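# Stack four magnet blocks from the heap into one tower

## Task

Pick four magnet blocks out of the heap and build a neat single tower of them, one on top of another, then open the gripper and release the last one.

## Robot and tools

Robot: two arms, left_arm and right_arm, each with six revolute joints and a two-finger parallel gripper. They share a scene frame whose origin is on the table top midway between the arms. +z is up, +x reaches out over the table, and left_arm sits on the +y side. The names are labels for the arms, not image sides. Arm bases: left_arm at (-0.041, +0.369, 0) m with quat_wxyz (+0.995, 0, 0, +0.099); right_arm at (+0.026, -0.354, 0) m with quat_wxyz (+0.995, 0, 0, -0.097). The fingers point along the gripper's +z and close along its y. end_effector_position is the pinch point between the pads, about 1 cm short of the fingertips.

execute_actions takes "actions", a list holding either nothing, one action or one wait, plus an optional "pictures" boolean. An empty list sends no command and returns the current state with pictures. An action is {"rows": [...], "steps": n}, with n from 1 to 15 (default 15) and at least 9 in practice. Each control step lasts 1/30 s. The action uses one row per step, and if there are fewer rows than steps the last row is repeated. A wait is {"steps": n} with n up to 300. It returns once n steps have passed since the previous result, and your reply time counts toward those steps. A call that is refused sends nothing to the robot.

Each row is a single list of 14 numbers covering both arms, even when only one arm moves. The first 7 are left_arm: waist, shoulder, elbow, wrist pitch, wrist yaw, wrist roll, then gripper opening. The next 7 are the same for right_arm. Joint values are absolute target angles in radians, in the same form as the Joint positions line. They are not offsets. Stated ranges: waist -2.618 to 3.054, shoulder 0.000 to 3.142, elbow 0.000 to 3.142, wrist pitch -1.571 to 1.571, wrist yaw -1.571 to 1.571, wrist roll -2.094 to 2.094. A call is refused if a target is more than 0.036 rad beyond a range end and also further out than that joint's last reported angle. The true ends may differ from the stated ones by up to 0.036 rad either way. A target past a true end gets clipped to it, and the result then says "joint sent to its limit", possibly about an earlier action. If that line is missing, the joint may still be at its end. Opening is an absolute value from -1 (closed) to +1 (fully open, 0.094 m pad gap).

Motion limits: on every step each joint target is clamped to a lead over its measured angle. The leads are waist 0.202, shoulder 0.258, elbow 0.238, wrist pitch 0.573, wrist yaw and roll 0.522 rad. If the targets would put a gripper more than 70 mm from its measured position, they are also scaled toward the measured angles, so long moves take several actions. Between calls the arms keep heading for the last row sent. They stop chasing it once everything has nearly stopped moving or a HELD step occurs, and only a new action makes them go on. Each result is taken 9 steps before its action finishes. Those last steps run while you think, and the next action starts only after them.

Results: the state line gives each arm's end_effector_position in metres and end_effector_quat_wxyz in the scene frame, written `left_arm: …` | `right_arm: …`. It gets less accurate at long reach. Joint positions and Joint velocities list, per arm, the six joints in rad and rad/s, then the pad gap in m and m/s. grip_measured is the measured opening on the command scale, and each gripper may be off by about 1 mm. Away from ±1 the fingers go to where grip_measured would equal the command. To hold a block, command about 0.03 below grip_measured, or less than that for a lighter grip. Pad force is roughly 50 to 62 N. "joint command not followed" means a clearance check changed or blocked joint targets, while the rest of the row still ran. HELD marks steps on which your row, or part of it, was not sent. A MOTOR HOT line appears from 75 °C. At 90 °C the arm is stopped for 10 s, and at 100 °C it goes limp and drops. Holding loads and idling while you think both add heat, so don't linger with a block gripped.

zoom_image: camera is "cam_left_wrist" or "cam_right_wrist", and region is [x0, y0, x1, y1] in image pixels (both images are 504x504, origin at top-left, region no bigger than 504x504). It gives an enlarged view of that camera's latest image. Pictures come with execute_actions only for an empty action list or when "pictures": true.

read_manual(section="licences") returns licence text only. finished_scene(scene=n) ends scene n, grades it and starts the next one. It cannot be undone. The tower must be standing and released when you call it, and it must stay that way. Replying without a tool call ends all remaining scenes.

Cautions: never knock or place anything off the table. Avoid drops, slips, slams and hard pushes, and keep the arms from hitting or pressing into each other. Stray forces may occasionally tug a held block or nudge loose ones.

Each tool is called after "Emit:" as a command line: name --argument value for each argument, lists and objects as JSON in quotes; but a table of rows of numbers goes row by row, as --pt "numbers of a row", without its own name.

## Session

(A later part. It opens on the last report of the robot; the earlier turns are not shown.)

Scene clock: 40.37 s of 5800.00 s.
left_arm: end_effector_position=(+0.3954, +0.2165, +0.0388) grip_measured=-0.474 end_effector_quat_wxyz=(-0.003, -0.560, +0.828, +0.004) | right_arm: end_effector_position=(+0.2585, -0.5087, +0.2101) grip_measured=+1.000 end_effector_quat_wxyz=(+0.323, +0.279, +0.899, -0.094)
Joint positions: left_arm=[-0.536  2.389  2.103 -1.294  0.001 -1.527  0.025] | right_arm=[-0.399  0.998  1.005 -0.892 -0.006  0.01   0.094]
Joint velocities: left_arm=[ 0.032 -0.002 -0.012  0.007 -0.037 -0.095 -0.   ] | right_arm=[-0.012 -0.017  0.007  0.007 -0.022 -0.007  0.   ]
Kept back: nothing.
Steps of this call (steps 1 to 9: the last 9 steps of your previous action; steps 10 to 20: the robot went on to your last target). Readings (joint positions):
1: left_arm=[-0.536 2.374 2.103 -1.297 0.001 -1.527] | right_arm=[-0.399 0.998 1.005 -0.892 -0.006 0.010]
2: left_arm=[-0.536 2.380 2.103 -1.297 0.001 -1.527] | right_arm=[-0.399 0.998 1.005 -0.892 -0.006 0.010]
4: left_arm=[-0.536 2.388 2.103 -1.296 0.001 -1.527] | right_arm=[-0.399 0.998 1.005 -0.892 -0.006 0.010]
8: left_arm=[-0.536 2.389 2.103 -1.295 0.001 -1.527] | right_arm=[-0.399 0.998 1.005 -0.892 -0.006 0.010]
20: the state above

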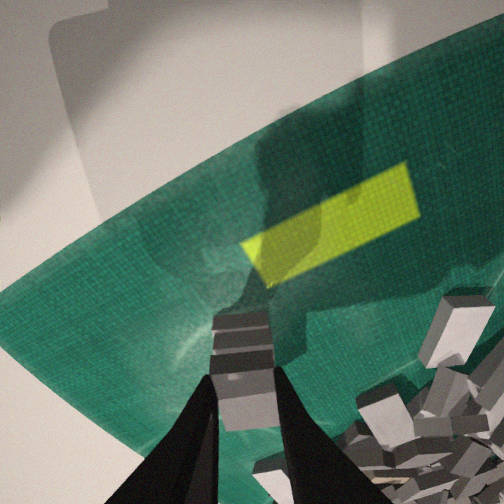

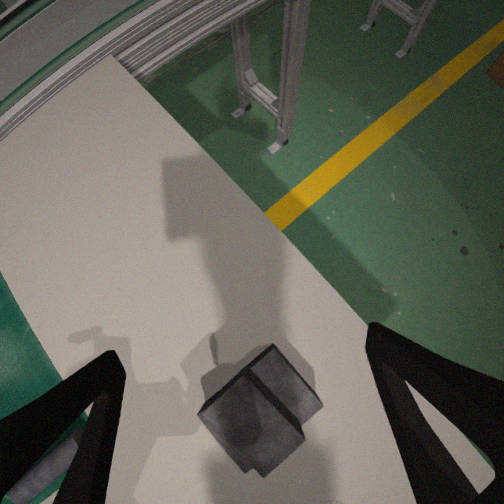

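Emit:
execute_actions --actions '[{"rows":[[-0.535,2.406,2.1,-1.28,0,-1.52,-0.53,-0.4,1.0,1.0,-0.9,0,0,1]]}]'

Emit:
execute_actions --actions '[{"rows":[[-0.535,2.395,2.1,-1.28,0,-1.52,-0.25,-0.4,1.0,1.0,-0.9,0,0,1],[-0.535,2.395,2.1,-1.28,0,-1.52,-0.25,-0.4,1.0,1.0,-0.9,0,0,1],[-0.535,2.395,2.1,-1.28,0,-1.52,-0.25,-0.4,1.0,1.0,-0.9,0,0,1],[-0.535,2.395,2.1,-1.28,0,-1.52,-0.25,-0.4,1.0,1.0,-0.9,0,0,1],[-0.535,2.395,2.1,-1.31,0,-1.52,-0.25,-0.4,1.0,1.0,-0.9,0,0,1],[-0.535,2.36,2.1,-1.31,0,-1.52,-0.25,-0.4,1.0,1.0,-0.9,0,0,1],[-0.535,2.34,2.1,-1.32,0,-1.52,-0.25,-0.4,1.0,1.0,-0.9,0,0,1],[-0.535,2.32,2.1,-1.33,0,-1.52,-0.25,-0.4,1.0,1.0,-0.9,0,0,1]]}]' --pictures true

Emit:
execute_actions --actions '[{"rows":[[-0.56,2.33,2.13,-1.35,0,-1.7,-0.25,-0.4,1.0,1.0,-0.9,0,0,1],[-0.59,2.34,2.16,-1.36,0,-1.8,-0.25,-0.4,1.0,1.0,-0.9,0,0,1],[-0.63,2.36,2.19,-1.37,0,-1.9,-0.25,-0.4,1.0,1.0,-0.9,0,0,1],[-0.67,2.38,2.22,-1.37,0,-2.0,-0.25,-0.4,1.0,1.0,-0.9,0,0,1],[-0.71,2.4,2.25,-1.37,0,-2.06,-0.25,-0.4,1.0,1.0,-0.9,0,0,1],[-0.75,2.42,2.28,-1.37,0,-2.06,-0.25,-0.4,1.0,1.0,-0.9,0,0,1],[-0.78,2.44,2.31,-1.37,0,-2.06,-0.25,-0.4,1.0,1.0,-0.9,0,0,1],[-0.81,2.46,2.33,-1.37,0,-2.06,-0.25,-0.4,1.0,1.0,-0.9,0,0,1],[-0.83,2.475,2.345,-1.37,0,-2.06,-0.25,-0.4,1.0,1.0,-0.9,0,0,1],[-0.84,2.49,2.345,-1.37,0,-2.06,-0.25,-0.4,1.0,1.0,-0.9,0,0,1],[-0.85,2.5,2.345,-1.37,0,-2.06,-0.25,-0.4,1.0,1.0,-0.9,0,0,1]]}]'

Emit:
execute_actions --actions '[{"steps":35}]' --pictures true

Scene clock: 41.63 s of 5800.00 s.
left_arm: end_effector_position=(+0.3958, +0.2164, +0.0358) grip_measured=-0.474 end_effector_quat_wxyz=(-0.004, -0.560, +0.828, +0.005) | right_arm: end_effector_position=(+0.2585, -0.5087, +0.2101) grip_measured=+1.000 end_effector_quat_wxyz=(+0.323, +0.279, +0.899, -0.094)
Joint positions: left_arm=[-0.536  2.396  2.103 -1.29   0.001 -1.526  0.025] | right_arm=[-0.399  0.998  1.005 -0.892 -0.006  0.01   0.094]
Joint velocities: left_arm=[ 0.002  0.022 -0.002  0.022  0.037  0.051  0.   ] | right_arm=[-0.007 -0.017  0.007  0.022 -0.022 -0.066  0.   ]
Steps of this call (steps 1 to 15: the robot went on to your last target; steps 16 to 32: nothing new was sent; steps 33 to 38: the first 6 steps of this action). Readings (joint positions):
33: left_arm=[-0.536 2.390 2.103 -1.294 0.001 -1.527] | right_arm=[-0.399 0.998 1.005 -0.892 -0.006 0.010]
34: left_arm=[-0.536 2.391 2.103 -1.292 0.001 -1.527] | right_arm=[-0.399 0.998 1.005 -0.892 -0.006 0.010]
36: left_arm=[-0.536 2.394 2.103 -1.291 0.001 -1.526] | right_arm=[-0.399 0.998 1.005 -0.892 -0.006 0.010]
38: the state above

Scene clock: 42.13 s of 5800.00 s.
left_arm: end_effector_position=(+0.3960, +0.2163, +0.0366) grip_measured=-0.253 end_effector_quat_wxyz=(-0.003, -0.560, +0.828, +0.004) | right_arm: end_effector_position=(+0.2585, -0.5087, +0.2101) grip_measured=+1.000 end_effector_quat_wxyz=(+0.323, +0.279, +0.899, -0.094)
Joint positions: left_arm=[-0.536  2.394  2.103 -1.289  0.001 -1.526  0.035] | right_arm=[-0.399  0.998  1.005 -0.892 -0.006  0.01   0.094]
Joint velocities: left_arm=[ 0.007 -0.032  0.017 -0.139  0.022 -0.051 -0.   ] | right_arm=[ 0.002  0.017 -0.037  0.022 -0.022  0.037  0.   ]
Steps of this call (steps 1 to 9: the last 9 steps of your previous action; steps 10 to 15: the first 6 steps of this action). Readings (joint positions):
10: left_arm=[-0.536 2.396 2.103 -1.289 0.001 -1.526] | right_arm=[-0.399 0.998 1.005 -0.892 -0.006 0.010]
11: left_arm=[-0.536 2.396 2.103 -1.289 0.001 -1.526] | right_arm=[-0.399 0.998 1.005 -0.892 -0.006 0.010]
13: left_arm=[-0.536 2.396 2.103 -1.289 0.001 -1.526] | right_arm=[-0.399 0.998 1.005 -0.892 -0.006 0.010]
15: the state above

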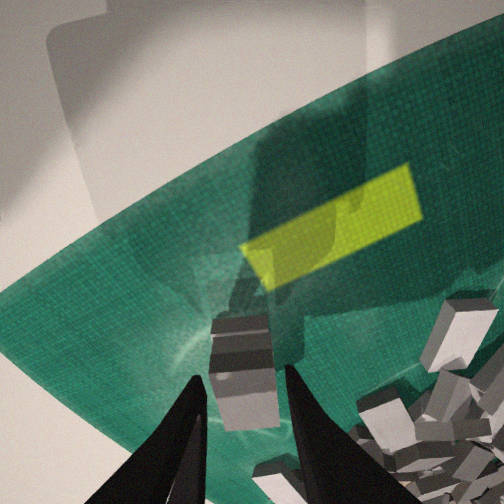

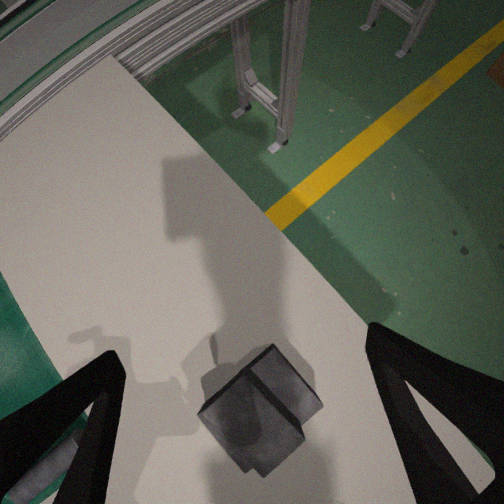

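Scene clock: 42.63 s of 5800.00 s.
left_arm: end_effector_position=(+0.3951, +0.1730, +0.0745) grip_measured=-0.253 end_effector_quat_wxyz=(+0.017, -0.647, +0.761, -0.031) | right_arm: end_effector_position=(+0.2585, -0.5087, +0.2101) grip_measured=+1.000 end_effector_quat_wxyz=(+0.323, +0.279, +0.899, -0.094)
Joint positions: left_arm=[-0.624  2.372  2.21  -1.34  -0.004 -1.834  0.035] | right_arm=[-0.399  0.998  1.005 -0.892 -0.006  0.01   0.094]
Joint velocities: left_arm=[-0.984  0.457  0.803  0.051  0.007 -1.341  0.   ] | right_arm=[ 0.002  0.002 -0.007 -0.037 -0.051 -0.037  0.   ]
Steps of this call (steps 1 to 9: the last 9 steps of your previous action; steps 10 to 15: the first 6 steps of this action). Readings (joint positions):
10: left_arm=[-0.537 2.316 2.105 -1.307 0.001 -1.552] | right_arm=[-0.399 0.998 1.005 -0.892 -0.006 0.010]
11: left_arm=[-0.541 2.320 2.113 -1.314 0.001 -1.597] | right_arm=[-0.399 0.998 1.005 -0.892 -0.006 0.010]
13: left_arm=[-0.567 2.340 2.153 -1.334 -0.002 -1.718] | right_arm=[-0.399 0.998 1.005 -0.892 -0.006 0.010]
15: the state above

Scene clock: 43.80 s of 5800.00 s.
left_arm: end_effector_position=(+0.3545, +0.0693, +0.0442) grip_measured=-0.253 end_effector_quat_wxyz=(-0.000, -0.647, +0.762, -0.026) | right_arm: end_effector_position=(+0.2585, -0.5087, +0.2101) grip_measured=+1.000 end_effector_quat_wxyz=(+0.323, +0.279, +0.899, -0.094)
Joint positions: left_arm=[-0.844  2.502  2.326 -1.344  0.012 -2.054  0.035] | right_arm=[-0.399  0.998  1.005 -0.892 -0.006  0.01   0.094]
Joint velocities: left_arm=[ 0.002 -0.017  0.002  0.037 -0.022 -0.037 -0.   ] | right_arm=[ 0.002  0.012 -0.002  0.037  0.007  0.037  0.   ]
Kept back: nothing.
Steps of this call (steps 1 to 9: the last 9 steps of your previous action; steps 10 to 35: the robot went on to your last target). Readings (joint positions):
1: left_arm=[-0.661 2.389 2.239 -1.341 -0.004 -1.875] | right_arm=[-0.399 0.998 1.005 -0.892 -0.006 0.010]
2: left_arm=[-0.702 2.407 2.267 -1.341 -0.004 -1.909] | right_arm=[-0.399 0.998 1.005 -0.892 -0.006 0.010]
4: left_arm=[-0.787 2.443 2.312 -1.339 -0.003 -1.961] | right_arm=[-0.399 0.998 1.005 -0.892 -0.006 0.010]
8: left_arm=[-0.897 2.488 2.326 -1.339 0.012 -2.016] | right_arm=[-0.399 0.998 1.005 -0.892 -0.006 0.010]
35: the state above

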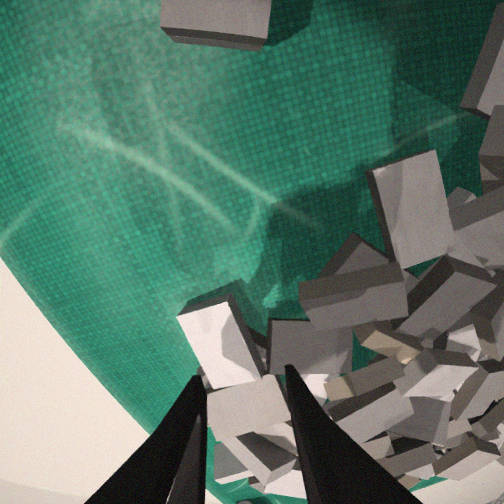

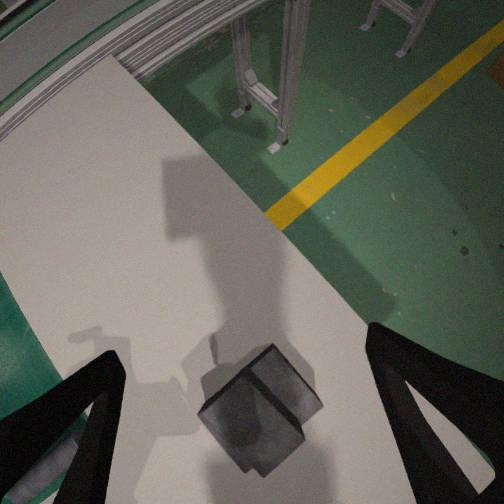

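Emit:
execute_actions --actions '[{"rows":[[-0.85,2.47,2.29,-1.33,0,-2.12,-0.15,-0.4,1.0,1.0,-0.9,0,0,1],[-0.85,2.47,2.27,-1.32,0,-2.12,-0.15,-0.4,1.0,1.0,-0.9,0,0,1],[-0.85,2.47,2.25,-1.31,0,-2.12,-0.15,-0.4,1.0,1.0,-0.9,0,0,1],[-0.85,2.47,2.23,-1.3,0,-2.12,-0.15,-0.4,1.0,1.0,-0.9,0,0,1],[-0.85,2.47,2.215,-1.29,0,-2.12,-0.15,-0.4,1.0,1.0,-0.9,0,0,1]]}]'

Emit:
execute_actions --actions '[{"steps":25}]' --pictures true

Scene clock: 44.40 s of 5800.00 s.
left_arm: end_effector_position=(+0.3476, +0.0745, +0.0383) grip_measured=-0.153 end_effector_quat_wxyz=(-0.003, -0.657, +0.754, -0.017) | right_arm: end_effector_position=(+0.2585, -0.5087, +0.2101) grip_measured=+1.000 end_effector_quat_wxyz=(+0.323, +0.279, +0.899, -0.094)
Joint positions: left_arm=[-0.844  2.474  2.252 -1.316  0.012 -2.08   0.04 ] | right_arm=[-0.399  0.998  1.005 -0.892 -0.006  0.01   0.094]
Joint velocities: left_arm=[ 0.012 -0.007 -0.295  0.11   0.037 -0.037 -0.001] | right_arm=[ 0.007 -0.007  0.017 -0.081  0.022 -0.081  0.   ]
joint sent to its limit (left arm) — the command would take joint 6 (wrist roll) past its lower limit, so that joint was sent only as far as its limit.
Steps of this call (steps 1 to 12: the robot went on to your last target; steps 13 to 18: the first 6 steps of this action). Readings (joint positions):
13: left_arm=[-0.844 2.500 2.322 -1.341 0.012 -2.059] | right_arm=[-0.399 0.998 1.005 -0.892 -0.006 0.010]
14: left_arm=[-0.844 2.494 2.311 -1.336 0.012 -2.066] | right_arm=[-0.399 0.998 1.005 -0.892 -0.006 0.010]
16: left_arm=[-0.844 2.481 2.281 -1.326 0.012 -2.074] | right_arm=[-0.399 0.998 1.005 -0.892 -0.006 0.010]
18: the state above

Scene clock: 45.23 s of 5800.00 s.
left_arm: end_effector_position=(+0.3469, +0.0750, +0.0323) grip_measured=-0.153 end_effector_quat_wxyz=(-0.003, -0.661, +0.750, -0.015) | right_arm: end_effector_position=(+0.2585, -0.5087, +0.2101) grip_measured=+1.000 end_effector_quat_wxyz=(+0.323, +0.279, +0.899, -0.094)
Joint positions: left_arm=[-0.844  2.474  2.228 -1.296  0.012 -2.09   0.04 ] | right_arm=[-0.399  0.998  1.005 -0.892 -0.006  0.01   0.094]
Joint velocities: left_arm=[-0.007 -0.012 -0.007 -0.051 -0.051 -0.007 -0.001] | right_arm=[-0.002  0.017 -0.012 -0.037  0.007 -0.007  0.   ]
joint sent to its limit (left arm) — the command would take joint 6 (wrist roll) past its lower limit, so that joint was sent only as far as its limit.
Kept back: nothing.
Steps of this call (steps 1 to 9: the last 9 steps of your previous action; steps 10 to 25: the robot went on to your last target). Readings (joint positions):
1: left_arm=[-0.844 2.474 2.244 -1.313 0.012 -2.082] | right_arm=[-0.399 0.998 1.005 -0.892 -0.006 0.010]
2: left_arm=[-0.844 2.474 2.236 -1.310 0.012 -2.083] | right_arm=[-0.399 0.998 1.005 -0.892 -0.006 0.010]
4: left_arm=[-0.844 2.474 2.229 -1.308 0.012 -2.086] | right_arm=[-0.399 0.998 1.005 -0.892 -0.006 0.010]
8: left_arm=[-0.844 2.474 2.228 -1.301 0.012 -2.088] | right_arm=[-0.399 0.998 1.005 -0.892 -0.006 0.010]
25: the state above

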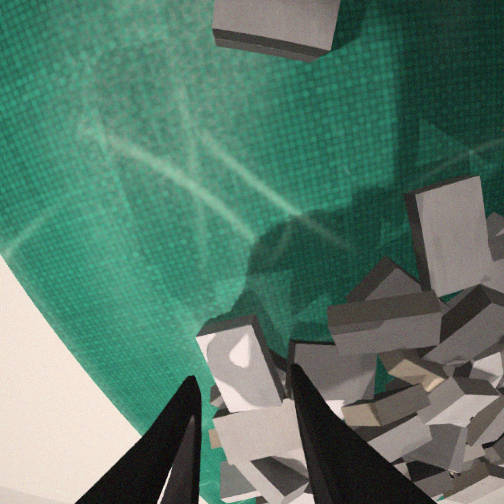

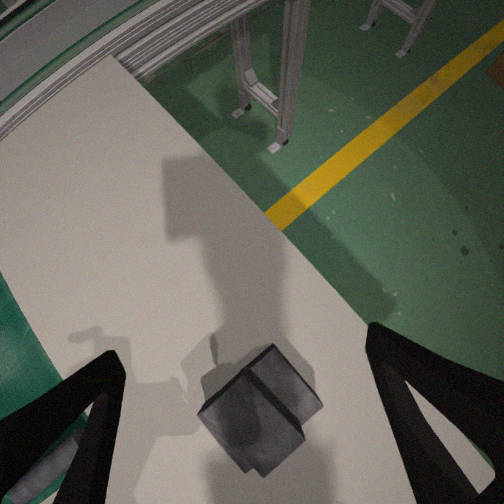

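Emit:
execute_actions --actions '[{"rows":[[-0.85,2.485,2.22,-1.325,0,-2.09,-0.27,-0.4,1.0,1.0,-0.9,0,0,1],[-0.85,2.495,2.22,-1.325,0,-2.09,-0.27,-0.4,1.0,1.0,-0.9,0,0,1],[-0.85,2.505,2.22,-1.325,0,-2.09,-0.27,-0.4,1.0,1.0,-0.9,0,0,1],[-0.85,2.513,2.22,-1.325,0,-2.09,-0.27,-0.4,1.0,1.0,-0.9,0,0,1]]}]'

Emit:
execute_actions --actions '[{"steps":15}]' --pictures true

Scene clock: 45.93 s of 5800.00 s.
left_arm: end_effector_position=(+0.3458, +0.0758, +0.0262) grip_measured=-0.267 end_effector_quat_wxyz=(-0.004, -0.661, +0.750, -0.009) | right_arm: end_effector_position=(+0.2585, -0.5087, +0.2101) grip_measured=+1.000 end_effector_quat_wxyz=(+0.323, +0.279, +0.899, -0.094)
Joint positions: left_arm=[-0.844  2.487  2.228 -1.297  0.012 -2.09   0.034] | right_arm=[-0.399  0.998  1.005 -0.892 -0.006  0.01   0.094]
Joint velocities: left_arm=[ 0.007  0.144 -0.022 -0.007 -0.037 -0.037 -0.001] | right_arm=[-0.002  0.002 -0.012 -0.051 -0.007 -0.022  0.   ]
joint sent to its limit (left arm) — the command would take joint 6 (wrist roll) past its lower limit, so that joint was sent only as far as its limit.
Steps of this call (steps 1 to 15: the robot went on to your last target; steps 16 to 21: the first 6 steps of this action). Readings (joint positions):
16: left_arm=[-0.844 2.474 2.228 -1.296 0.012 -2.090] | right_arm=[-0.399 0.998 1.005 -0.892 -0.006 0.010]
17: left_arm=[-0.844 2.474 2.228 -1.296 0.012 -2.090] | right_arm=[-0.399 0.998 1.005 -0.892 -0.006 0.010]
19: left_arm=[-0.844 2.478 2.228 -1.297 0.012 -2.090] | right_arm=[-0.399 0.998 1.005 -0.892 -0.006 0.010]
21: the state above

Scene clock: 46.43 s of 5800.00 s.
left_arm: end_effector_position=(+0.3438, +0.0773, +0.0170) grip_measured=-0.267 end_effector_quat_wxyz=(-0.007, -0.661, +0.750, +0.002) | right_arm: end_effector_position=(+0.2585, -0.5087, +0.2101) grip_measured=+1.000 end_effector_quat_wxyz=(+0.323, +0.279, +0.899, -0.094)
Joint positions: left_arm=[-0.844  2.507  2.228 -1.299  0.012 -2.09   0.034] | right_arm=[-0.399  0.998  1.005 -0.892 -0.006  0.01   0.094]
Joint velocities: left_arm=[-0.002 -0.022 -0.012  0.007 -0.007  0.051 -0.   ] | right_arm=[ 0.002 -0.012  0.007  0.007  0.066 -0.022  0.   ]
Kept back: nothing.
Steps of this call (steps 1 to 9: the last 9 steps of your previous action; steps 10 to 15: the robot went on to your last target). Readings (joint positions):
1: left_arm=[-0.844 2.492 2.228 -1.297 0.012 -2.090] | right_arm=[-0.399 0.998 1.005 -0.892 -0.006 0.010]
2: left_arm=[-0.844 2.497 2.228 -1.297 0.012 -2.090] | right_arm=[-0.399 0.998 1.005 -0.892 -0.006 0.010]
4: left_arm=[-0.844 2.505 2.228 -1.298 0.012 -2.090] | right_arm=[-0.399 0.998 1.005 -0.892 -0.006 0.010]
8: left_arm=[-0.844 2.507 2.228 -1.299 0.012 -2.090] | right_arm=[-0.399 0.998 1.005 -0.892 -0.006 0.010]
15: the state above

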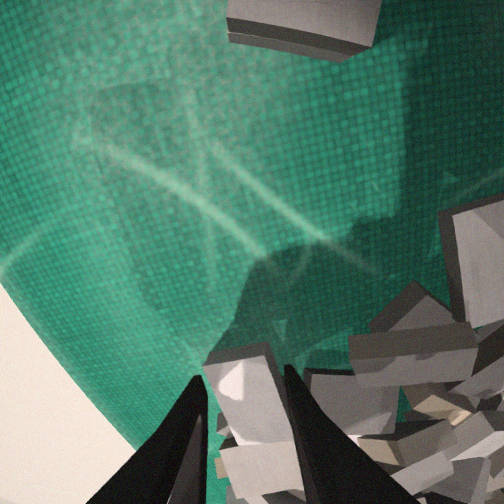

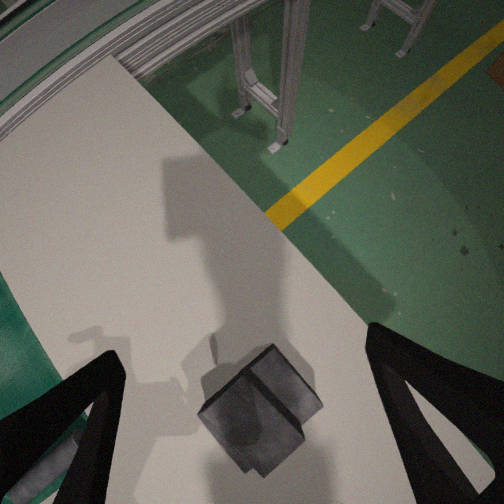

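Emit:
execute_actions --actions '[{"rows":[[-0.85,2.52,2.22,-1.3,0,-2.09,-0.27,-0.4,1.0,1.0,-0.9,0,0,1],[-0.85,2.52,2.22,-1.3,0,-2.09,-0.33,-0.4,1.0,1.0,-0.9,0,0,1],[-0.85,2.52,2.22,-1.3,0,-2.09,-0.38,-0.4,1.0,1.0,-0.9,0,0,1],[-0.85,2.52,2.22,-1.3,0,-2.09,-0.43,-0.4,1.0,1.0,-0.9,0,0,1],[-0.85,2.52,2.22,-1.3,0,-2.09,-0.48,-0.4,1.0,1.0,-0.9,0,0,1],[-0.85,2.52,2.22,-1.3,0,-2.09,-0.53,-0.4,1.0,1.0,-0.9,0,0,1]]}]'

Emit:
execute_actions --actions '[{"rows":[[-0.835,2.49,2.21,-1.29,0,-2.08,-0.53,-0.4,1.0,1.0,-0.9,0,0,1],[-0.825,2.478,2.2,-1.28,0,-2.08,-0.53,-0.4,1.0,1.0,-0.9,0,0,1],[-0.815,2.466,2.18,-1.27,0,-2.07,-0.53,-0.4,1.0,1.0,-0.9,0,0,1],[-0.805,2.454,2.16,-1.26,0,-2.06,-0.53,-0.4,1.0,1.0,-0.9,0,0,1],[-0.795,2.442,2.14,-1.25,0,-2.05,-0.53,-0.4,1.0,1.0,-0.9,0,0,1],[-0.785,2.43,2.12,-1.24,0,-2.04,-0.53,-0.4,1.0,1.0,-0.9,0,0,1],[-0.775,2.418,2.1,-1.23,0,-2.03,-0.53,-0.4,1.0,1.0,-0.9,0,0,1],[-0.765,2.406,2.08,-1.22,0,-2.02,-0.53,-0.4,1.0,1.0,-0.9,0,0,1],[-0.755,2.396,2.06,-1.21,0,-2.01,-0.53,-0.4,1.0,1.0,-0.9,0,0,1],[-0.745,2.39,2.04,-1.2,0,-2.0,-0.53,-0.4,1.0,1.0,-0.9,0,0,1],[-0.74,2.39,2.025,-1.2,0,-2.0,-0.53,-0.4,1.0,1.0,-0.9,0,0,1]]}]'

Emit:
execute_actions --actions '[{"steps":25}]' --pictures true

Scene clock: 47.27 s of 5800.00 s.
left_arm: end_effector_position=(+0.3439, +0.0773, +0.0170) grip_measured=-0.448 end_effector_quat_wxyz=(-0.007, -0.661, +0.750, +0.002) | right_arm: end_effector_position=(+0.2585, -0.5087, +0.2101) grip_measured=+1.000 end_effector_quat_wxyz=(+0.323, +0.279, +0.899, -0.094)
Joint positions: left_arm=[-0.844  2.507  2.228 -1.299  0.012 -2.09   0.026] | right_arm=[-0.399  0.998  1.005 -0.892 -0.006  0.01   0.094]
Joint velocities: left_arm=[ 0.022 -0.007 -0.012  0.051 -0.051  0.007  0.001] | right_arm=[-0.007 -0.012 -0.017 -0.051 -0.051  0.022  0.   ]
Steps of this call (steps 1 to 15: the robot went on to your last target; steps 16 to 19: nothing new was sent; steps 20 to 25: the first 6 steps of this action). Readings (joint positions):
20: left_arm=[-0.844 2.507 2.228 -1.299 0.012 -2.090] | right_arm=[-0.399 0.998 1.005 -0.892 -0.006 0.010]
21: left_arm=[-0.844 2.507 2.228 -1.299 0.012 -2.090] | right_arm=[-0.399 0.998 1.005 -0.892 -0.006 0.010]
23: left_arm=[-0.844 2.507 2.228 -1.299 0.012 -2.090] | right_arm=[-0.399 0.998 1.005 -0.892 -0.006 0.010]
25: the state above

Scene clock: 47.77 s of 5800.00 s.
left_arm: end_effector_position=(+0.3449, +0.0879, +0.0184) grip_measured=-0.448 end_effector_quat_wxyz=(-0.006, -0.661, +0.750, +0.000) | right_arm: end_effector_position=(+0.2585, -0.5087, +0.2101) grip_measured=+1.000 end_effector_quat_wxyz=(+0.323, +0.279, +0.899, -0.094)
Joint positions: left_arm=[-0.825  2.47   2.165 -1.27   0.012 -2.072  0.026] | right_arm=[-0.399  0.998  1.005 -0.892 -0.006  0.01   0.094]
Joint velocities: left_arm=[ 0.232 -0.335 -0.569  0.183 -0.051  0.212  0.001] | right_arm=[ 0.002  0.007 -0.002  0.037  0.022  0.022  0.   ]
Steps of this call (steps 1 to 9: the last 9 steps of your previous action; steps 10 to 15: the first 6 steps of this action). Readings (joint positions):
10: left_arm=[-0.844 2.507 2.228 -1.299 0.012 -2.090] | right_arm=[-0.399 0.998 1.005 -0.892 -0.006 0.010]
11: left_arm=[-0.843 2.505 2.226 -1.297 0.012 -2.089] | right_arm=[-0.399 0.998 1.005 -0.892 -0.006 0.010]
13: left_arm=[-0.838 2.491 2.202 -1.284 0.012 -2.083] | right_arm=[-0.399 0.998 1.005 -0.892 -0.006 0.010]
15: the state above

Scene clock: 48.60 s of 5800.00 s.
left_arm: end_effector_position=(+0.3588, +0.1311, +0.0171) grip_measured=-0.448 end_effector_quat_wxyz=(-0.004, -0.671, +0.741, -0.001) | right_arm: end_effector_position=(+0.2585, -0.5087, +0.2101) grip_measured=+1.000 end_effector_quat_wxyz=(+0.323, +0.279, +0.899, -0.094)
Joint positions: left_arm=[-0.733  2.402  2.039 -1.208  0.008 -2.007  0.026] | right_arm=[-0.399  0.998  1.005 -0.892 -0.006  0.01   0.094]
Joint velocities: left_arm=[-0.007 -0.007 -0.022  0.037 -0.051 -0.139  0.001] | right_arm=[-0.017  0.007  0.012 -0.051 -0.066 -0.022  0.   ]
Kept back: nothing.
Steps of this call (steps 1 to 9: the last 9 steps of your previous action; steps 10 to 25: the robot went on to your last target). Readings (joint positions):
1: left_arm=[-0.815 2.458 2.146 -1.263 0.012 -2.066] | right_arm=[-0.399 0.998 1.005 -0.892 -0.006 0.010]
2: left_arm=[-0.804 2.445 2.126 -1.256 0.012 -2.058] | right_arm=[-0.399 0.998 1.005 -0.892 -0.006 0.010]
4: left_arm=[-0.777 2.421 2.087 -1.241 0.012 -2.042] | right_arm=[-0.399 0.998 1.005 -0.892 -0.006 0.010]
8: left_arm=[-0.734 2.402 2.046 -1.225 0.010 -2.021] | right_arm=[-0.399 0.998 1.005 -0.892 -0.006 0.010]
25: the state above

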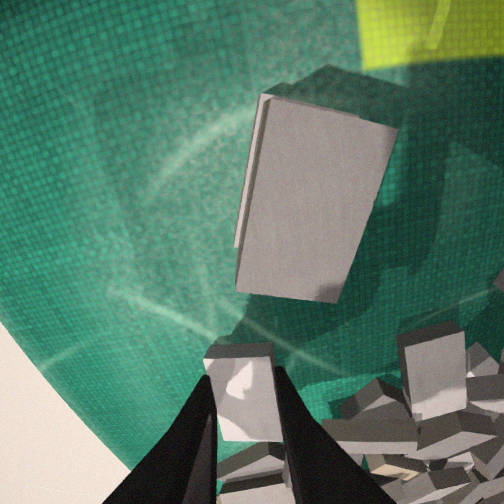

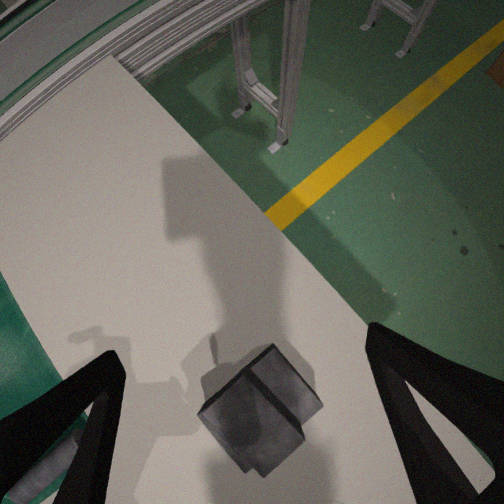

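Emit:
execute_actions --actions '[{"rows":[[-0.74,2.4,2.035,-1.2,0,-2.05,-0.42,-0.4,1.0,1.0,-0.9,0,0,1],[-0.74,2.4,2.035,-1.2,0,-2.05,-0.3,-0.4,1.0,1.0,-0.9,0,0,1],[-0.74,2.42,2.035,-1.2,0,-2.05,-0.3,-0.4,1.0,1.0,-0.9,0,0,1]]}]'

Emit:
execute_actions --actions '[{"rows":[[-0.74,2.41,2.035,-1.2,0,-2.05,-0.38,-0.4,1.0,1.0,-0.9,0,0,1],[-0.74,2.41,2.035,-1.2,0,-2.05,-0.44,-0.4,1.0,1.0,-0.9,0,0,1],[-0.74,2.41,2.035,-1.2,0,-2.05,-0.48,-0.4,1.0,1.0,-0.9,0,0,1],[-0.74,2.41,2.035,-1.2,0,-2.05,-0.53,-0.4,1.0,1.0,-0.9,0,0,1]]}]' --pictures true

Emit:
execute_actions --actions '[{"rows":[[-0.74,2.39,2.05,-1.24,0,-2.05,-0.53,-0.4,1.0,1.0,-0.9,0,0,1],[-0.74,2.375,2.07,-1.27,0,-2.05,-0.53,-0.4,1.0,1.0,-0.9,0,0,1],[-0.74,2.36,2.09,-1.3,0,-2.0,-0.53,-0.4,1.0,1.0,-0.9,0,0,1],[-0.74,2.35,2.11,-1.33,0,-1.9,-0.53,-0.4,1.0,1.0,-0.9,0,0,1],[-0.74,2.34,2.13,-1.36,0,-1.8,-0.53,-0.4,1.0,1.0,-0.9,0,0,1],[-0.74,2.34,2.14,-1.36,0,-1.7,-0.53,-0.4,1.0,1.0,-0.9,0,0,1],[-0.74,2.34,2.14,-1.36,0,-1.6,-0.53,-0.4,1.0,1.0,-0.9,0,0,1],[-0.74,2.34,2.14,-1.36,0,-1.52,-0.53,-0.4,1.0,1.0,-0.9,0,0,1]],"steps":12}]'

Emit:
execute_actions --actions '[{"rows":[[-0.71,2.34,2.14,-1.36,0,-1.52,-0.53,-0.4,1.0,1.0,-0.9,0,0,1],[-0.68,2.34,2.14,-1.36,0,-1.52,-0.53,-0.4,1.0,1.0,-0.9,0,0,1],[-0.65,2.34,2.14,-1.36,0,-1.52,-0.53,-0.4,1.0,1.0,-0.9,0,0,1],[-0.62,2.34,2.14,-1.36,0,-1.52,-0.53,-0.4,1.0,1.0,-0.9,0,0,1],[-0.59,2.34,2.14,-1.36,0,-1.52,-0.53,-0.4,1.0,1.0,-0.9,0,0,1],[-0.57,2.34,2.14,-1.36,0,-1.52,-0.53,-0.4,1.0,1.0,-0.9,0,0,1],[-0.55,2.34,2.14,-1.36,0,-1.52,-0.53,-0.4,1.0,1.0,-0.9,0,0,1],[-0.54,2.34,2.14,-1.36,0,-1.52,-0.53,-0.4,1.0,1.0,-0.9,0,0,1]]}]'

Emit:
execute_actions --actions '[{"steps":30}]' --pictures true

Scene clock: 49.97 s of 5800.00 s.
left_arm: end_effector_position=(+0.3591, +0.1310, +0.0171) grip_measured=-0.303 end_effector_quat_wxyz=(-0.004, -0.681, +0.732, -0.002) | right_arm: end_effector_position=(+0.2585, -0.5087, +0.2101) grip_measured=+1.000 end_effector_quat_wxyz=(+0.323, +0.279, +0.899, -0.094)
Joint positions: left_arm=[-0.733  2.402  2.039 -1.207  0.008 -2.033  0.033] | right_arm=[-0.399  0.998  1.005 -0.892 -0.006  0.01   0.094]
Joint velocities: left_arm=[ 0.007 -0.007  0.007  0.007 -0.051 -0.066 -0.   ] | right_arm=[ 0.002 -0.002 -0.007  0.037 -0.007  0.007  0.   ]
Steps of this call (steps 1 to 15: the robot went on to your last target; steps 16 to 35: nothing new was sent; steps 36 to 41: the first 6 steps of this action). Readings (joint positions):
36: left_arm=[-0.733 2.402 2.039 -1.207 0.008 -2.012] | right_arm=[-0.399 0.998 1.005 -0.892 -0.006 0.010]
37: left_arm=[-0.733 2.402 2.039 -1.207 0.008 -2.019] | right_arm=[-0.399 0.998 1.005 -0.892 -0.006 0.010]
39: left_arm=[-0.733 2.402 2.039 -1.207 0.008 -2.027] | right_arm=[-0.399 0.998 1.005 -0.892 -0.006 0.010]
41: the state above

Scene clock: 50.47 s of 5800.00 s.
left_arm: end_effector_position=(+0.3592, +0.1310, +0.0171) grip_measured=-0.496 end_effector_quat_wxyz=(-0.004, -0.685, +0.729, -0.002) | right_arm: end_effector_position=(+0.2585, -0.5087, +0.2101) grip_measured=+1.000 end_effector_quat_wxyz=(+0.323, +0.279, +0.899, -0.094)
Joint positions: left_arm=[-0.733  2.402  2.039 -1.206  0.008 -2.043  0.024] | right_arm=[-0.399  0.998  1.005 -0.892 -0.006  0.01   0.094]
Joint velocities: left_arm=[ 0.007 -0.012  0.017  0.007 -0.081  0.037  0.   ] | right_arm=[-0.007  0.002 -0.007 -0.022  0.037  0.007  0.   ]
Steps of this call (steps 1 to 9: the last 9 steps of your previous action; steps 10 to 15: the first 6 steps of this action). Readings (joint positions):
10: left_arm=[-0.733 2.402 2.039 -1.206 0.008 -2.042] | right_arm=[-0.399 0.998 1.005 -0.892 -0.006 0.010]
11: left_arm=[-0.733 2.402 2.039 -1.206 0.008 -2.042] | right_arm=[-0.399 0.998 1.005 -0.892 -0.006 0.010]
13: left_arm=[-0.733 2.402 2.039 -1.206 0.008 -2.043] | right_arm=[-0.399 0.998 1.005 -0.892 -0.006 0.010]
15: the state above

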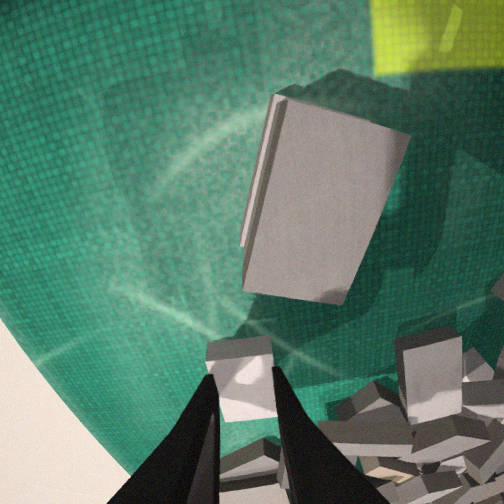

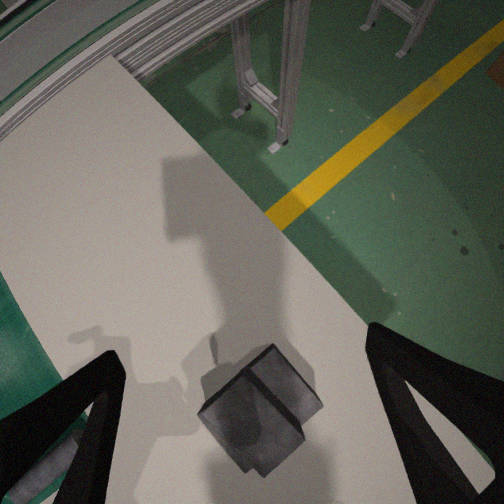

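Scene clock: 50.87 s of 5800.00 s.
left_arm: end_effector_position=(+0.3571, +0.1322, +0.0189) grip_measured=-0.496 end_effector_quat_wxyz=(-0.005, -0.682, +0.731, +0.002) | right_arm: end_effector_position=(+0.2585, -0.5087, +0.2101) grip_measured=+1.000 end_effector_quat_wxyz=(+0.323, +0.279, +0.899, -0.094)
Joint positions: left_arm=[-0.733  2.4    2.043 -1.221  0.008 -2.037  0.024] | right_arm=[-0.399  0.998  1.005 -0.892 -0.006  0.01   0.094]
Joint velocities: left_arm=[-0.002  0.017  0.159 -0.52  -0.007  0.212  0.001] | right_arm=[-0.007  0.012  0.012  0.007 -0.022 -0.051  0.   ]
Steps of this call (steps 1 to 9: the last 9 steps of your previous action; steps 10 to 12: the first 3 steps of this action). Readings (joint positions):
10: left_arm=[-0.733 2.402 2.039 -1.207 0.008 -2.043] | right_arm=[-0.399 0.998 1.005 -0.892 -0.006 0.010]
11: left_arm=[-0.733 2.401 2.039 -1.209 0.008 -2.043] | right_arm=[-0.399 0.998 1.005 -0.892 -0.006 0.010]
12: the state above

Scene clock: 51.37 s of 5800.00 s.
left_arm: end_effector_position=(+0.3720, +0.1615, +0.0670) grip_measured=-0.496 end_effector_quat_wxyz=(+0.001, -0.520, +0.854, -0.016) | right_arm: end_effector_position=(+0.2585, -0.5087, +0.2101) grip_measured=+1.000 end_effector_quat_wxyz=(+0.323, +0.279, +0.899, -0.094)
Joint positions: left_arm=[-0.659  2.339  2.125 -1.33   0.016 -1.555  0.024] | right_arm=[-0.399  0.998  1.005 -0.892 -0.006  0.01   0.094]
Joint velocities: left_arm=[ 0.823  0.007 -0.017 -0.051 -0.051  0.198  0.001] | right_arm=[ 0.002 -0.017  0.007 -0.037  0.037 -0.007  0.   ]
Steps of this call (steps 1 to 9: the last 9 steps of your previous action; steps 10 to 15: the first 6 steps of this action). Readings (joint positions):
10: left_arm=[-0.732 2.338 2.125 -1.320 0.008 -1.616] | right_arm=[-0.399 0.998 1.005 -0.892 -0.006 0.010]
11: left_arm=[-0.728 2.338 2.125 -1.322 0.009 -1.598] | right_arm=[-0.399 0.998 1.005 -0.892 -0.006 0.010]
13: left_arm=[-0.706 2.339 2.125 -1.328 0.013 -1.572] | right_arm=[-0.399 0.998 1.005 -0.892 -0.006 0.010]
15: the state above

Scene clock: 52.37 s of 5800.00 s.
left_arm: end_effector_position=(+0.3926, +0.2144, +0.0669) grip_measured=-0.496 end_effector_quat_wxyz=(+0.005, -0.558, +0.830, -0.008) | right_arm: end_effector_position=(+0.2585, -0.5087, +0.2101) grip_measured=+1.000 end_effector_quat_wxyz=(+0.323, +0.279, +0.899, -0.094)
Joint positions: left_arm=[-0.542  2.339  2.125 -1.337  0.001 -1.527  0.024] | right_arm=[-0.399  0.998  1.005 -0.892 -0.006  0.01   0.094]
Joint velocities: left_arm=[-0.002  0.002  0.007 -0.022  0.007 -0.037  0.001] | right_arm=[-0.002  0.002  0.002 -0.051  0.022 -0.095  0.   ]
Kept back: nothing.
Steps of this call (steps 1 to 9: the last 9 steps of your previous action; steps 10 to 30: the robot went on to your last target). Readings (joint positions):
1: left_arm=[-0.629 2.339 2.125 -1.330 0.016 -1.549] | right_arm=[-0.399 0.998 1.005 -0.892 -0.006 0.010]
2: left_arm=[-0.597 2.339 2.125 -1.330 0.016 -1.545] | right_arm=[-0.399 0.998 1.005 -0.892 -0.006 0.010]
4: left_arm=[-0.541 2.339 2.125 -1.330 0.011 -1.539] | right_arm=[-0.399 0.998 1.005 -0.892 -0.006 0.010]
8: left_arm=[-0.502 2.339 2.125 -1.334 -0.001 -1.532] | right_arm=[-0.399 0.998 1.005 -0.892 -0.006 0.010]
30: the state above
All arms were judged still, so your last target was given up. Only a new action makes them travel on or press farther. Fingers that are still opening or closing keep moving.

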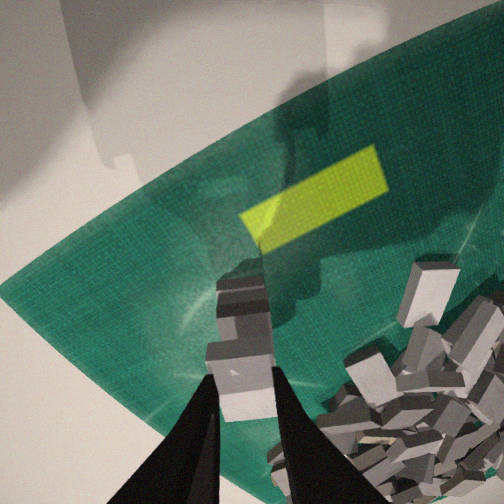

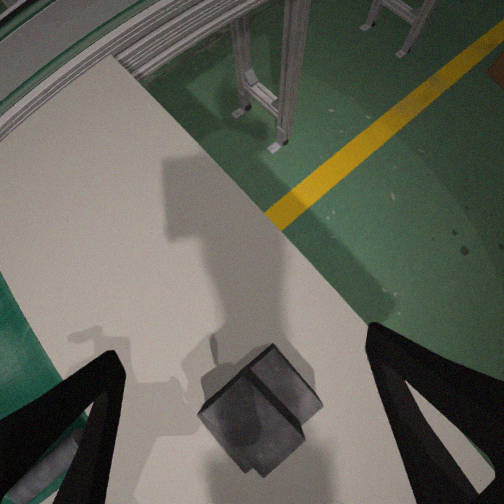

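Held barely. Down to z≈0.050.

Emit:
execute_actions --actions '[{"rows":[[-0.553,2.35,2.13,-1.308,0,-1.52,-0.53,-0.4,1.0,1.0,-0.9,0,0,1],[-0.553,2.36,2.13,-1.308,0,-1.52,-0.53,-0.4,1.0,1.0,-0.9,0,0,1],[-0.553,2.37,2.13,-1.308,0,-1.52,-0.53,-0.4,1.0,1.0,-0.9,0,0,1],[-0.553,2.376,2.13,-1.308,0,-1.52,-0.53,-0.4,1.0,1.0,-0.9,0,0,1]]}]'

Emit:
execute_actions --actions '[{"steps":20}]' --pictures true

Emit:
zoom_image --camera "cam_left_wrist" --region '[170,280,320,430]'

Scene clock: 53.00 s of 5800.00 s.
left_arm: end_effector_position=(+0.3951, +0.2135, +0.0589) grip_measured=-0.496 end_effector_quat_wxyz=(+0.004, -0.558, +0.830, -0.007) | right_arm: end_effector_position=(+0.2585, -0.5087, +0.2101) grip_measured=+1.000 end_effector_quat_wxyz=(+0.323, +0.279, +0.899, -0.094)
Joint positions: left_arm=[-0.542  2.357  2.125 -1.323  0.001 -1.527  0.024] | right_arm=[-0.399  0.998  1.005 -0.892 -0.006  0.01   0.094]
Joint velocities: left_arm=[-0.007  0.183 -0.017  0.066  0.007 -0.037  0.001] | right_arm=[ 0.012 -0.012  0.012  0.022 -0.037 -0.007  0.   ]
Steps of this call (steps 1 to 13: nothing new was sent; steps 14 to 19: the first 6 steps of this action). Readings (joint positions):
14: left_arm=[-0.542 2.339 2.125 -1.336 0.001 -1.527] | right_arm=[-0.399 0.998 1.005 -0.892 -0.006 0.010]
15: left_arm=[-0.542 2.340 2.125 -1.334 0.001 -1.527] | right_arm=[-0.399 0.998 1.005 -0.892 -0.006 0.010]
17: left_arm=[-0.542 2.346 2.125 -1.327 0.001 -1.527] | right_arm=[-0.399 0.998 1.005 -0.892 -0.006 0.010]
19: the state above

Scene clock: 53.67 s of 5800.00 s.
left_arm: end_effector_position=(+0.3951, +0.2135, +0.0504) grip_measured=-0.496 end_effector_quat_wxyz=(-0.000, -0.558, +0.830, -0.001) | right_arm: end_effector_position=(+0.2585, -0.5087, +0.2101) grip_measured=+1.000 end_effector_quat_wxyz=(+0.323, +0.279, +0.899, -0.094)
Joint positions: left_arm=[-0.542  2.376  2.125 -1.318  0.001 -1.527  0.024] | right_arm=[-0.399  0.998  1.005 -0.892 -0.006  0.01   0.094]
Joint velocities: left_arm=[ 0.012 -0.017 -0.007 -0.051 -0.066  0.007  0.   ] | right_arm=[-0.007  0.002 -0.002  0.066  0.007 -0.037  0.   ]
Kept back: nothing.
Steps of this call (steps 1 to 9: the last 9 steps of your previous action; steps 10 to 20: the robot went on to your last target). Readings (joint positions):
1: left_arm=[-0.542 2.363 2.125 -1.322 0.001 -1.527] | right_arm=[-0.399 0.998 1.005 -0.892 -0.006 0.010]
2: left_arm=[-0.542 2.368 2.125 -1.321 0.001 -1.527] | right_arm=[-0.399 0.998 1.005 -0.892 -0.006 0.010]
4: left_arm=[-0.542 2.375 2.125 -1.320 0.001 -1.527] | right_arm=[-0.399 0.998 1.005 -0.892 -0.006 0.010]
8: left_arm=[-0.542 2.376 2.125 -1.319 0.001 -1.527] | right_arm=[-0.399 0.998 1.005 -0.892 -0.006 0.010]
20: the state above

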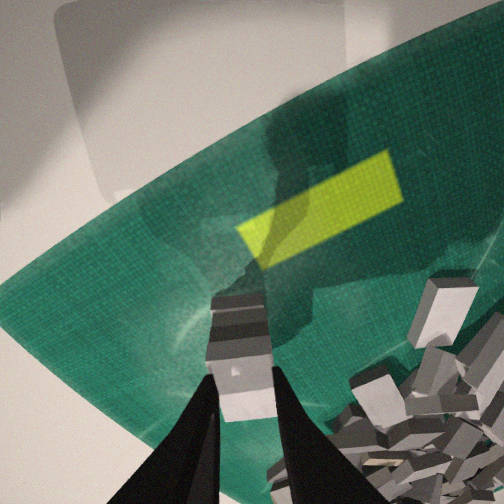

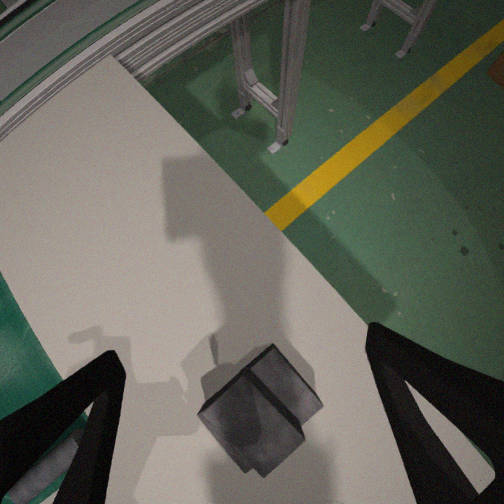

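Region (170, 280, 320, 430) of cam_left_wrist's 504x504 image, scaled by 3.360, with more detail than that image has.

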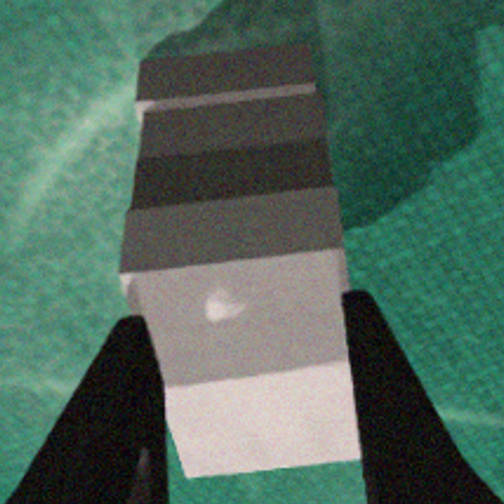

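Would overhang ~3mm; shift right.

Emit:
execute_actions --actions '[{"rows":[[-0.55,2.376,2.13,-1.308,0.024,-1.52,-0.53,-0.4,1.0,1.0,-0.9,0,0,1]]}]'

Emit:
execute_actions --actions '[{"rows":[[-0.55,2.393,2.13,-1.308,0.02,-1.52,-0.53,-0.4,1.0,1.0,-0.9,0,0,1]]}]'

Emit:
execute_actions --actions '[{"rows":[[-0.55,2.383,2.13,-1.308,0.02,-1.52,-0.2,-0.4,1.0,1.0,-0.9,0,0,1]]}]' --pictures true

Emit:
zoom_image --camera "cam_left_wrist" --region '[170,280,320,430]'

Emit:
execute_actions --actions '[{"rows":[[-0.55,2.35,2.13,-1.34,0,-1.52,0.2,-0.4,1.0,1.0,-0.9,0,0,1],[-0.55,2.33,2.13,-1.35,0,-1.52,0.2,-0.4,1.0,1.0,-0.9,0,0,1]],"steps":10}]'

Emit:
execute_actions --actions '[{"rows":[[-0.567,2.33,2.13,-1.35,0,0.02,0.2,-0.4,1.0,1.0,-0.9,0,0,1]]}]'

Emit:
execute_actions --actions '[{"steps":30}]' --pictures true

Emit:
zoom_image --camera "cam_left_wrist" --region '[160,240,330,410]'

Scene clock: 54.67 s of 5800.00 s.
left_arm: end_effector_position=(+0.3943, +0.2113, +0.0505) grip_measured=-0.496 end_effector_quat_wxyz=(-0.005, -0.558, +0.830, -0.005) | right_arm: end_effector_position=(+0.2585, -0.5087, +0.2101) grip_measured=+1.000 end_effector_quat_wxyz=(+0.323, +0.279, +0.899, -0.094)
Joint positions: left_arm=[-0.542  2.376  2.125 -1.318  0.015 -1.527  0.024] | right_arm=[-0.399  0.998  1.005 -0.892 -0.006  0.01   0.094]
Joint velocities: left_arm=[-0.007 -0.012 -0.007 -0.022 -0.066  0.007  0.001] | right_arm=[-0.017  0.002 -0.002 -0.051  0.022 -0.022  0.   ]
Steps of this call (steps 1 to 15: the robot went on to your last target; steps 16 to 24: nothing new was sent; steps 25 to 30: the first 6 steps of this action). Readings (joint positions):
25: left_arm=[-0.542 2.376 2.125 -1.318 0.004 -1.527] | right_arm=[-0.399 0.998 1.005 -0.892 -0.006 0.010]
26: left_arm=[-0.542 2.376 2.125 -1.318 0.007 -1.527] | right_arm=[-0.399 0.998 1.005 -0.892 -0.006 0.010]
28: left_arm=[-0.542 2.376 2.125 -1.318 0.012 -1.527] | right_arm=[-0.399 0.998 1.005 -0.892 -0.006 0.010]
30: the state above

Scene clock: 55.17 s of 5800.00 s.
left_arm: end_effector_position=(+0.3936, +0.2106, +0.0474) grip_measured=-0.496 end_effector_quat_wxyz=(-0.009, -0.558, +0.830, -0.004) | right_arm: end_effector_position=(+0.2585, -0.5087, +0.2101) grip_measured=+1.000 end_effector_quat_wxyz=(+0.323, +0.279, +0.899, -0.094)
Joint positions: left_arm=[-0.542  2.383  2.125 -1.318  0.019 -1.527  0.024] | right_arm=[-0.399  0.998  1.005 -0.892 -0.006  0.01   0.094]
Joint velocities: left_arm=[-0.012  0.012 -0.007 -0.007 -0.007  0.022 -0.001] | right_arm=[ 0.012 -0.007  0.012 -0.037 -0.051 -0.037  0.   ]
Steps of this call (steps 1 to 9: the last 9 steps of your previous action; steps 10 to 15: the first 6 steps of this action). Readings (joint positions):
10: left_arm=[-0.542 2.377 2.125 -1.318 0.019 -1.527] | right_arm=[-0.399 0.998 1.005 -0.892 -0.006 0.010]
11: left_arm=[-0.542 2.378 2.125 -1.318 0.019 -1.527] | right_arm=[-0.399 0.998 1.005 -0.892 -0.006 0.010]
13: left_arm=[-0.542 2.381 2.125 -1.318 0.019 -1.527] | right_arm=[-0.399 0.998 1.005 -0.892 -0.006 0.010]
15: the state above

Scene clock: 55.67 s of 5800.00 s.
left_arm: end_effector_position=(+0.3938, +0.2106, +0.0474) grip_measured=-0.203 end_effector_quat_wxyz=(-0.009, -0.558, +0.830, -0.004) | right_arm: end_effector_position=(+0.2585, -0.5087, +0.2101) grip_measured=+1.000 end_effector_quat_wxyz=(+0.323, +0.279, +0.899, -0.094)
Joint positions: left_arm=[-0.542  2.383  2.125 -1.317  0.019 -1.526  0.037] | right_arm=[-0.399  0.998  1.005 -0.892 -0.006  0.01   0.094]
Joint velocities: left_arm=[-0.017 -0.007  0.002 -0.081 -0.11   0.081 -0.001] | right_arm=[-0.007  0.002 -0.012 -0.066 -0.007  0.007  0.   ]
Steps of this call (steps 1 to 9: the last 9 steps of your previous action; steps 10 to 15: the first 6 steps of this action). Readings (joint positions):
10: left_arm=[-0.542 2.383 2.125 -1.317 0.019 -1.526] | right_arm=[-0.399 0.998 1.005 -0.892 -0.006 0.010]
11: left_arm=[-0.542 2.383 2.125 -1.317 0.019 -1.526] | right_arm=[-0.399 0.998 1.005 -0.892 -0.006 0.010]
13: left_arm=[-0.542 2.383 2.125 -1.317 0.019 -1.526] | right_arm=[-0.399 0.998 1.005 -0.892 -0.006 0.010]
15: the state above

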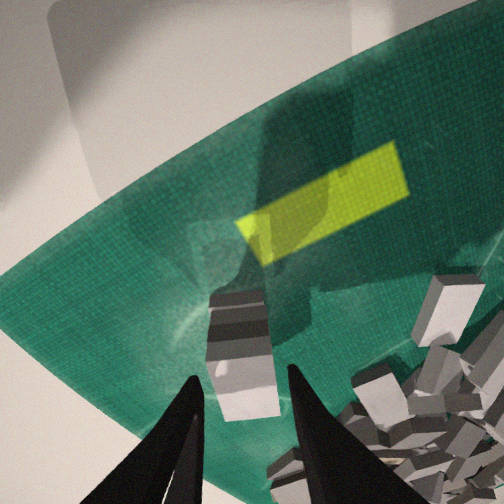

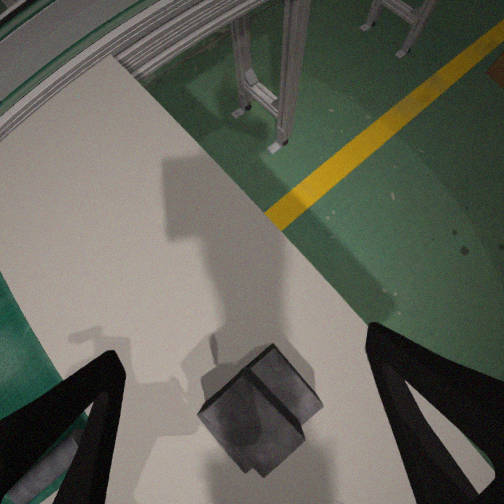

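Region (170, 280, 320, 430) of cam_left_wrist's 504x504 image, scaled by 3.360, with more detail than that image has.

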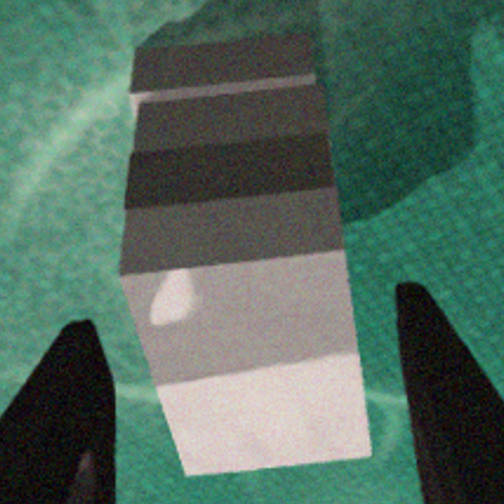

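Scene clock: 56.00 s of 5800.00 s.
left_arm: end_effector_position=(+0.3938, +0.2106, +0.0481) grip_measured=-0.049 end_effector_quat_wxyz=(-0.008, -0.557, +0.830, -0.005) | right_arm: end_effector_position=(+0.2585, -0.5087, +0.2101) grip_measured=+1.000 end_effector_quat_wxyz=(+0.323, +0.279, +0.899, -0.094)
Joint positions: left_arm=[-0.542  2.381  2.125 -1.317  0.019 -1.526  0.045] | right_arm=[-0.399  0.998  1.005 -0.892 -0.006  0.01   0.094]
Joint velocities: left_arm=[-0.007 -0.032 -0.007 -0.007 -0.022  0.037  0.422] | right_arm=[-0.002  0.002 -0.002 -0.007 -0.022 -0.095  0.   ]
Steps of this call (steps 1 to 9: the last 9 steps of your previous action; step 10: the first step of this action). Readings (joint positions):
10: the state above

Scene clock: 56.50 s of 5800.00 s.
left_arm: end_effector_position=(+0.3915, +0.2043, +0.0697) grip_measured=+0.198 end_effector_quat_wxyz=(+0.009, -0.289, +0.957, -0.017) | right_arm: end_effector_position=(+0.2585, -0.5087, +0.2101) grip_measured=+1.000 end_effector_quat_wxyz=(+0.323, +0.279, +0.899, -0.094)
Joint positions: left_arm=[-0.557  2.333  2.125 -1.329  0.016 -0.947  0.056] | right_arm=[-0.399  0.998  1.005 -0.892 -0.006  0.01   0.094]
Joint velocities: left_arm=[-0.09  -0.007 -0.027 -0.037 -0.022  2.879 -0.   ] | right_arm=[-0.027  0.007 -0.012 -0.051 -0.037  0.007  0.   ]
Steps of this call (steps 1 to 9: the last 9 steps of your previous action; steps 10 to 15: the first 6 steps of this action). Readings (joint positions):
10: left_arm=[-0.543 2.333 2.125 -1.328 0.017 -1.445] | right_arm=[-0.399 0.998 1.005 -0.892 -0.006 0.010]
11: left_arm=[-0.544 2.333 2.125 -1.329 0.016 -1.345] | right_arm=[-0.399 0.998 1.005 -0.892 -0.006 0.010]
13: left_arm=[-0.551 2.333 2.125 -1.329 0.016 -1.146] | right_arm=[-0.399 0.998 1.005 -0.892 -0.006 0.010]
15: the state above

Scene clock: 57.50 s of 5800.00 s.
left_arm: end_effector_position=(+0.3898, +0.2033, +0.0696) grip_measured=+0.198 end_effector_quat_wxyz=(+0.014, +0.187, +0.982, -0.008) | right_arm: end_effector_position=(+0.2585, -0.5087, +0.2101) grip_measured=+1.000 end_effector_quat_wxyz=(+0.323, +0.279, +0.899, -0.094)
Joint positions: left_arm=[-0.563  2.333  2.125 -1.334  0.01   0.011  0.056] | right_arm=[-0.399  0.998  1.005 -0.892 -0.006  0.01   0.094]
Joint velocities: left_arm=[-0.002  0.002 -0.017 -0.051 -0.081  0.037 -0.001] | right_arm=[ 0.002 -0.007 -0.017  0.081  0.037 -0.007  0.   ]
Kept back: nothing.
Steps of this call (steps 1 to 9: the last 9 steps of your previous action; steps 10 to 30: the robot went on to your last target). Readings (joint positions):
1: left_arm=[-0.560 2.333 2.125 -1.329 0.016 -0.847] | right_arm=[-0.399 0.998 1.005 -0.892 -0.006 0.010]
2: left_arm=[-0.562 2.333 2.125 -1.330 0.016 -0.748] | right_arm=[-0.399 0.998 1.005 -0.892 -0.006 0.010]
4: left_arm=[-0.563 2.333 2.125 -1.331 0.016 -0.548] | right_arm=[-0.399 0.998 1.005 -0.892 -0.006 0.010]
8: left_arm=[-0.563 2.333 2.125 -1.332 0.015 -0.223] | right_arm=[-0.399 0.998 1.005 -0.892 -0.006 0.010]
30: the state above

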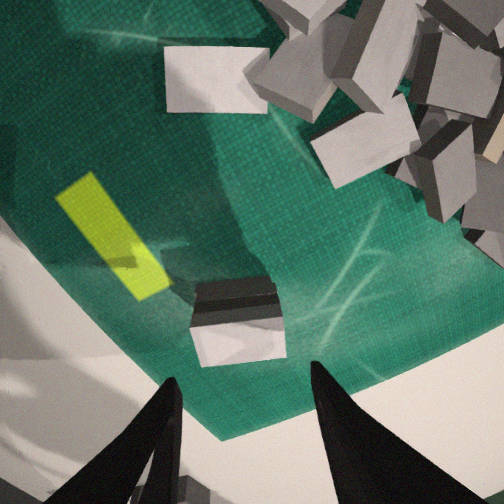

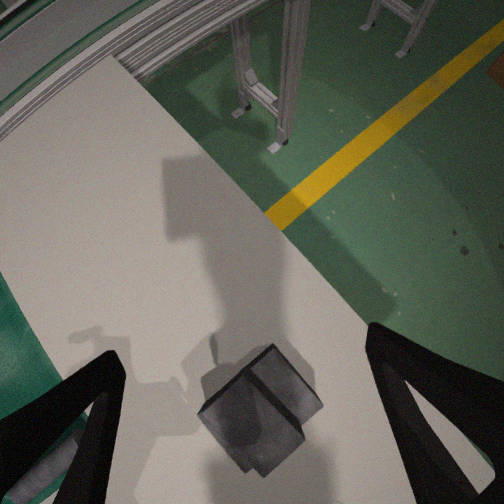

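Region (160, 240, 330, 410) of cam_left_wrist's 504x504 image, scaled by 2.965, with more detail than that image has.

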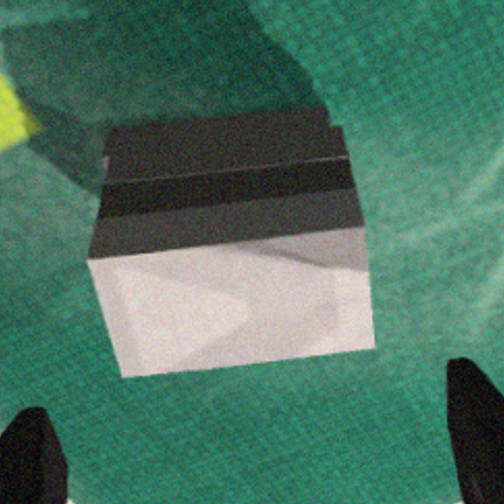

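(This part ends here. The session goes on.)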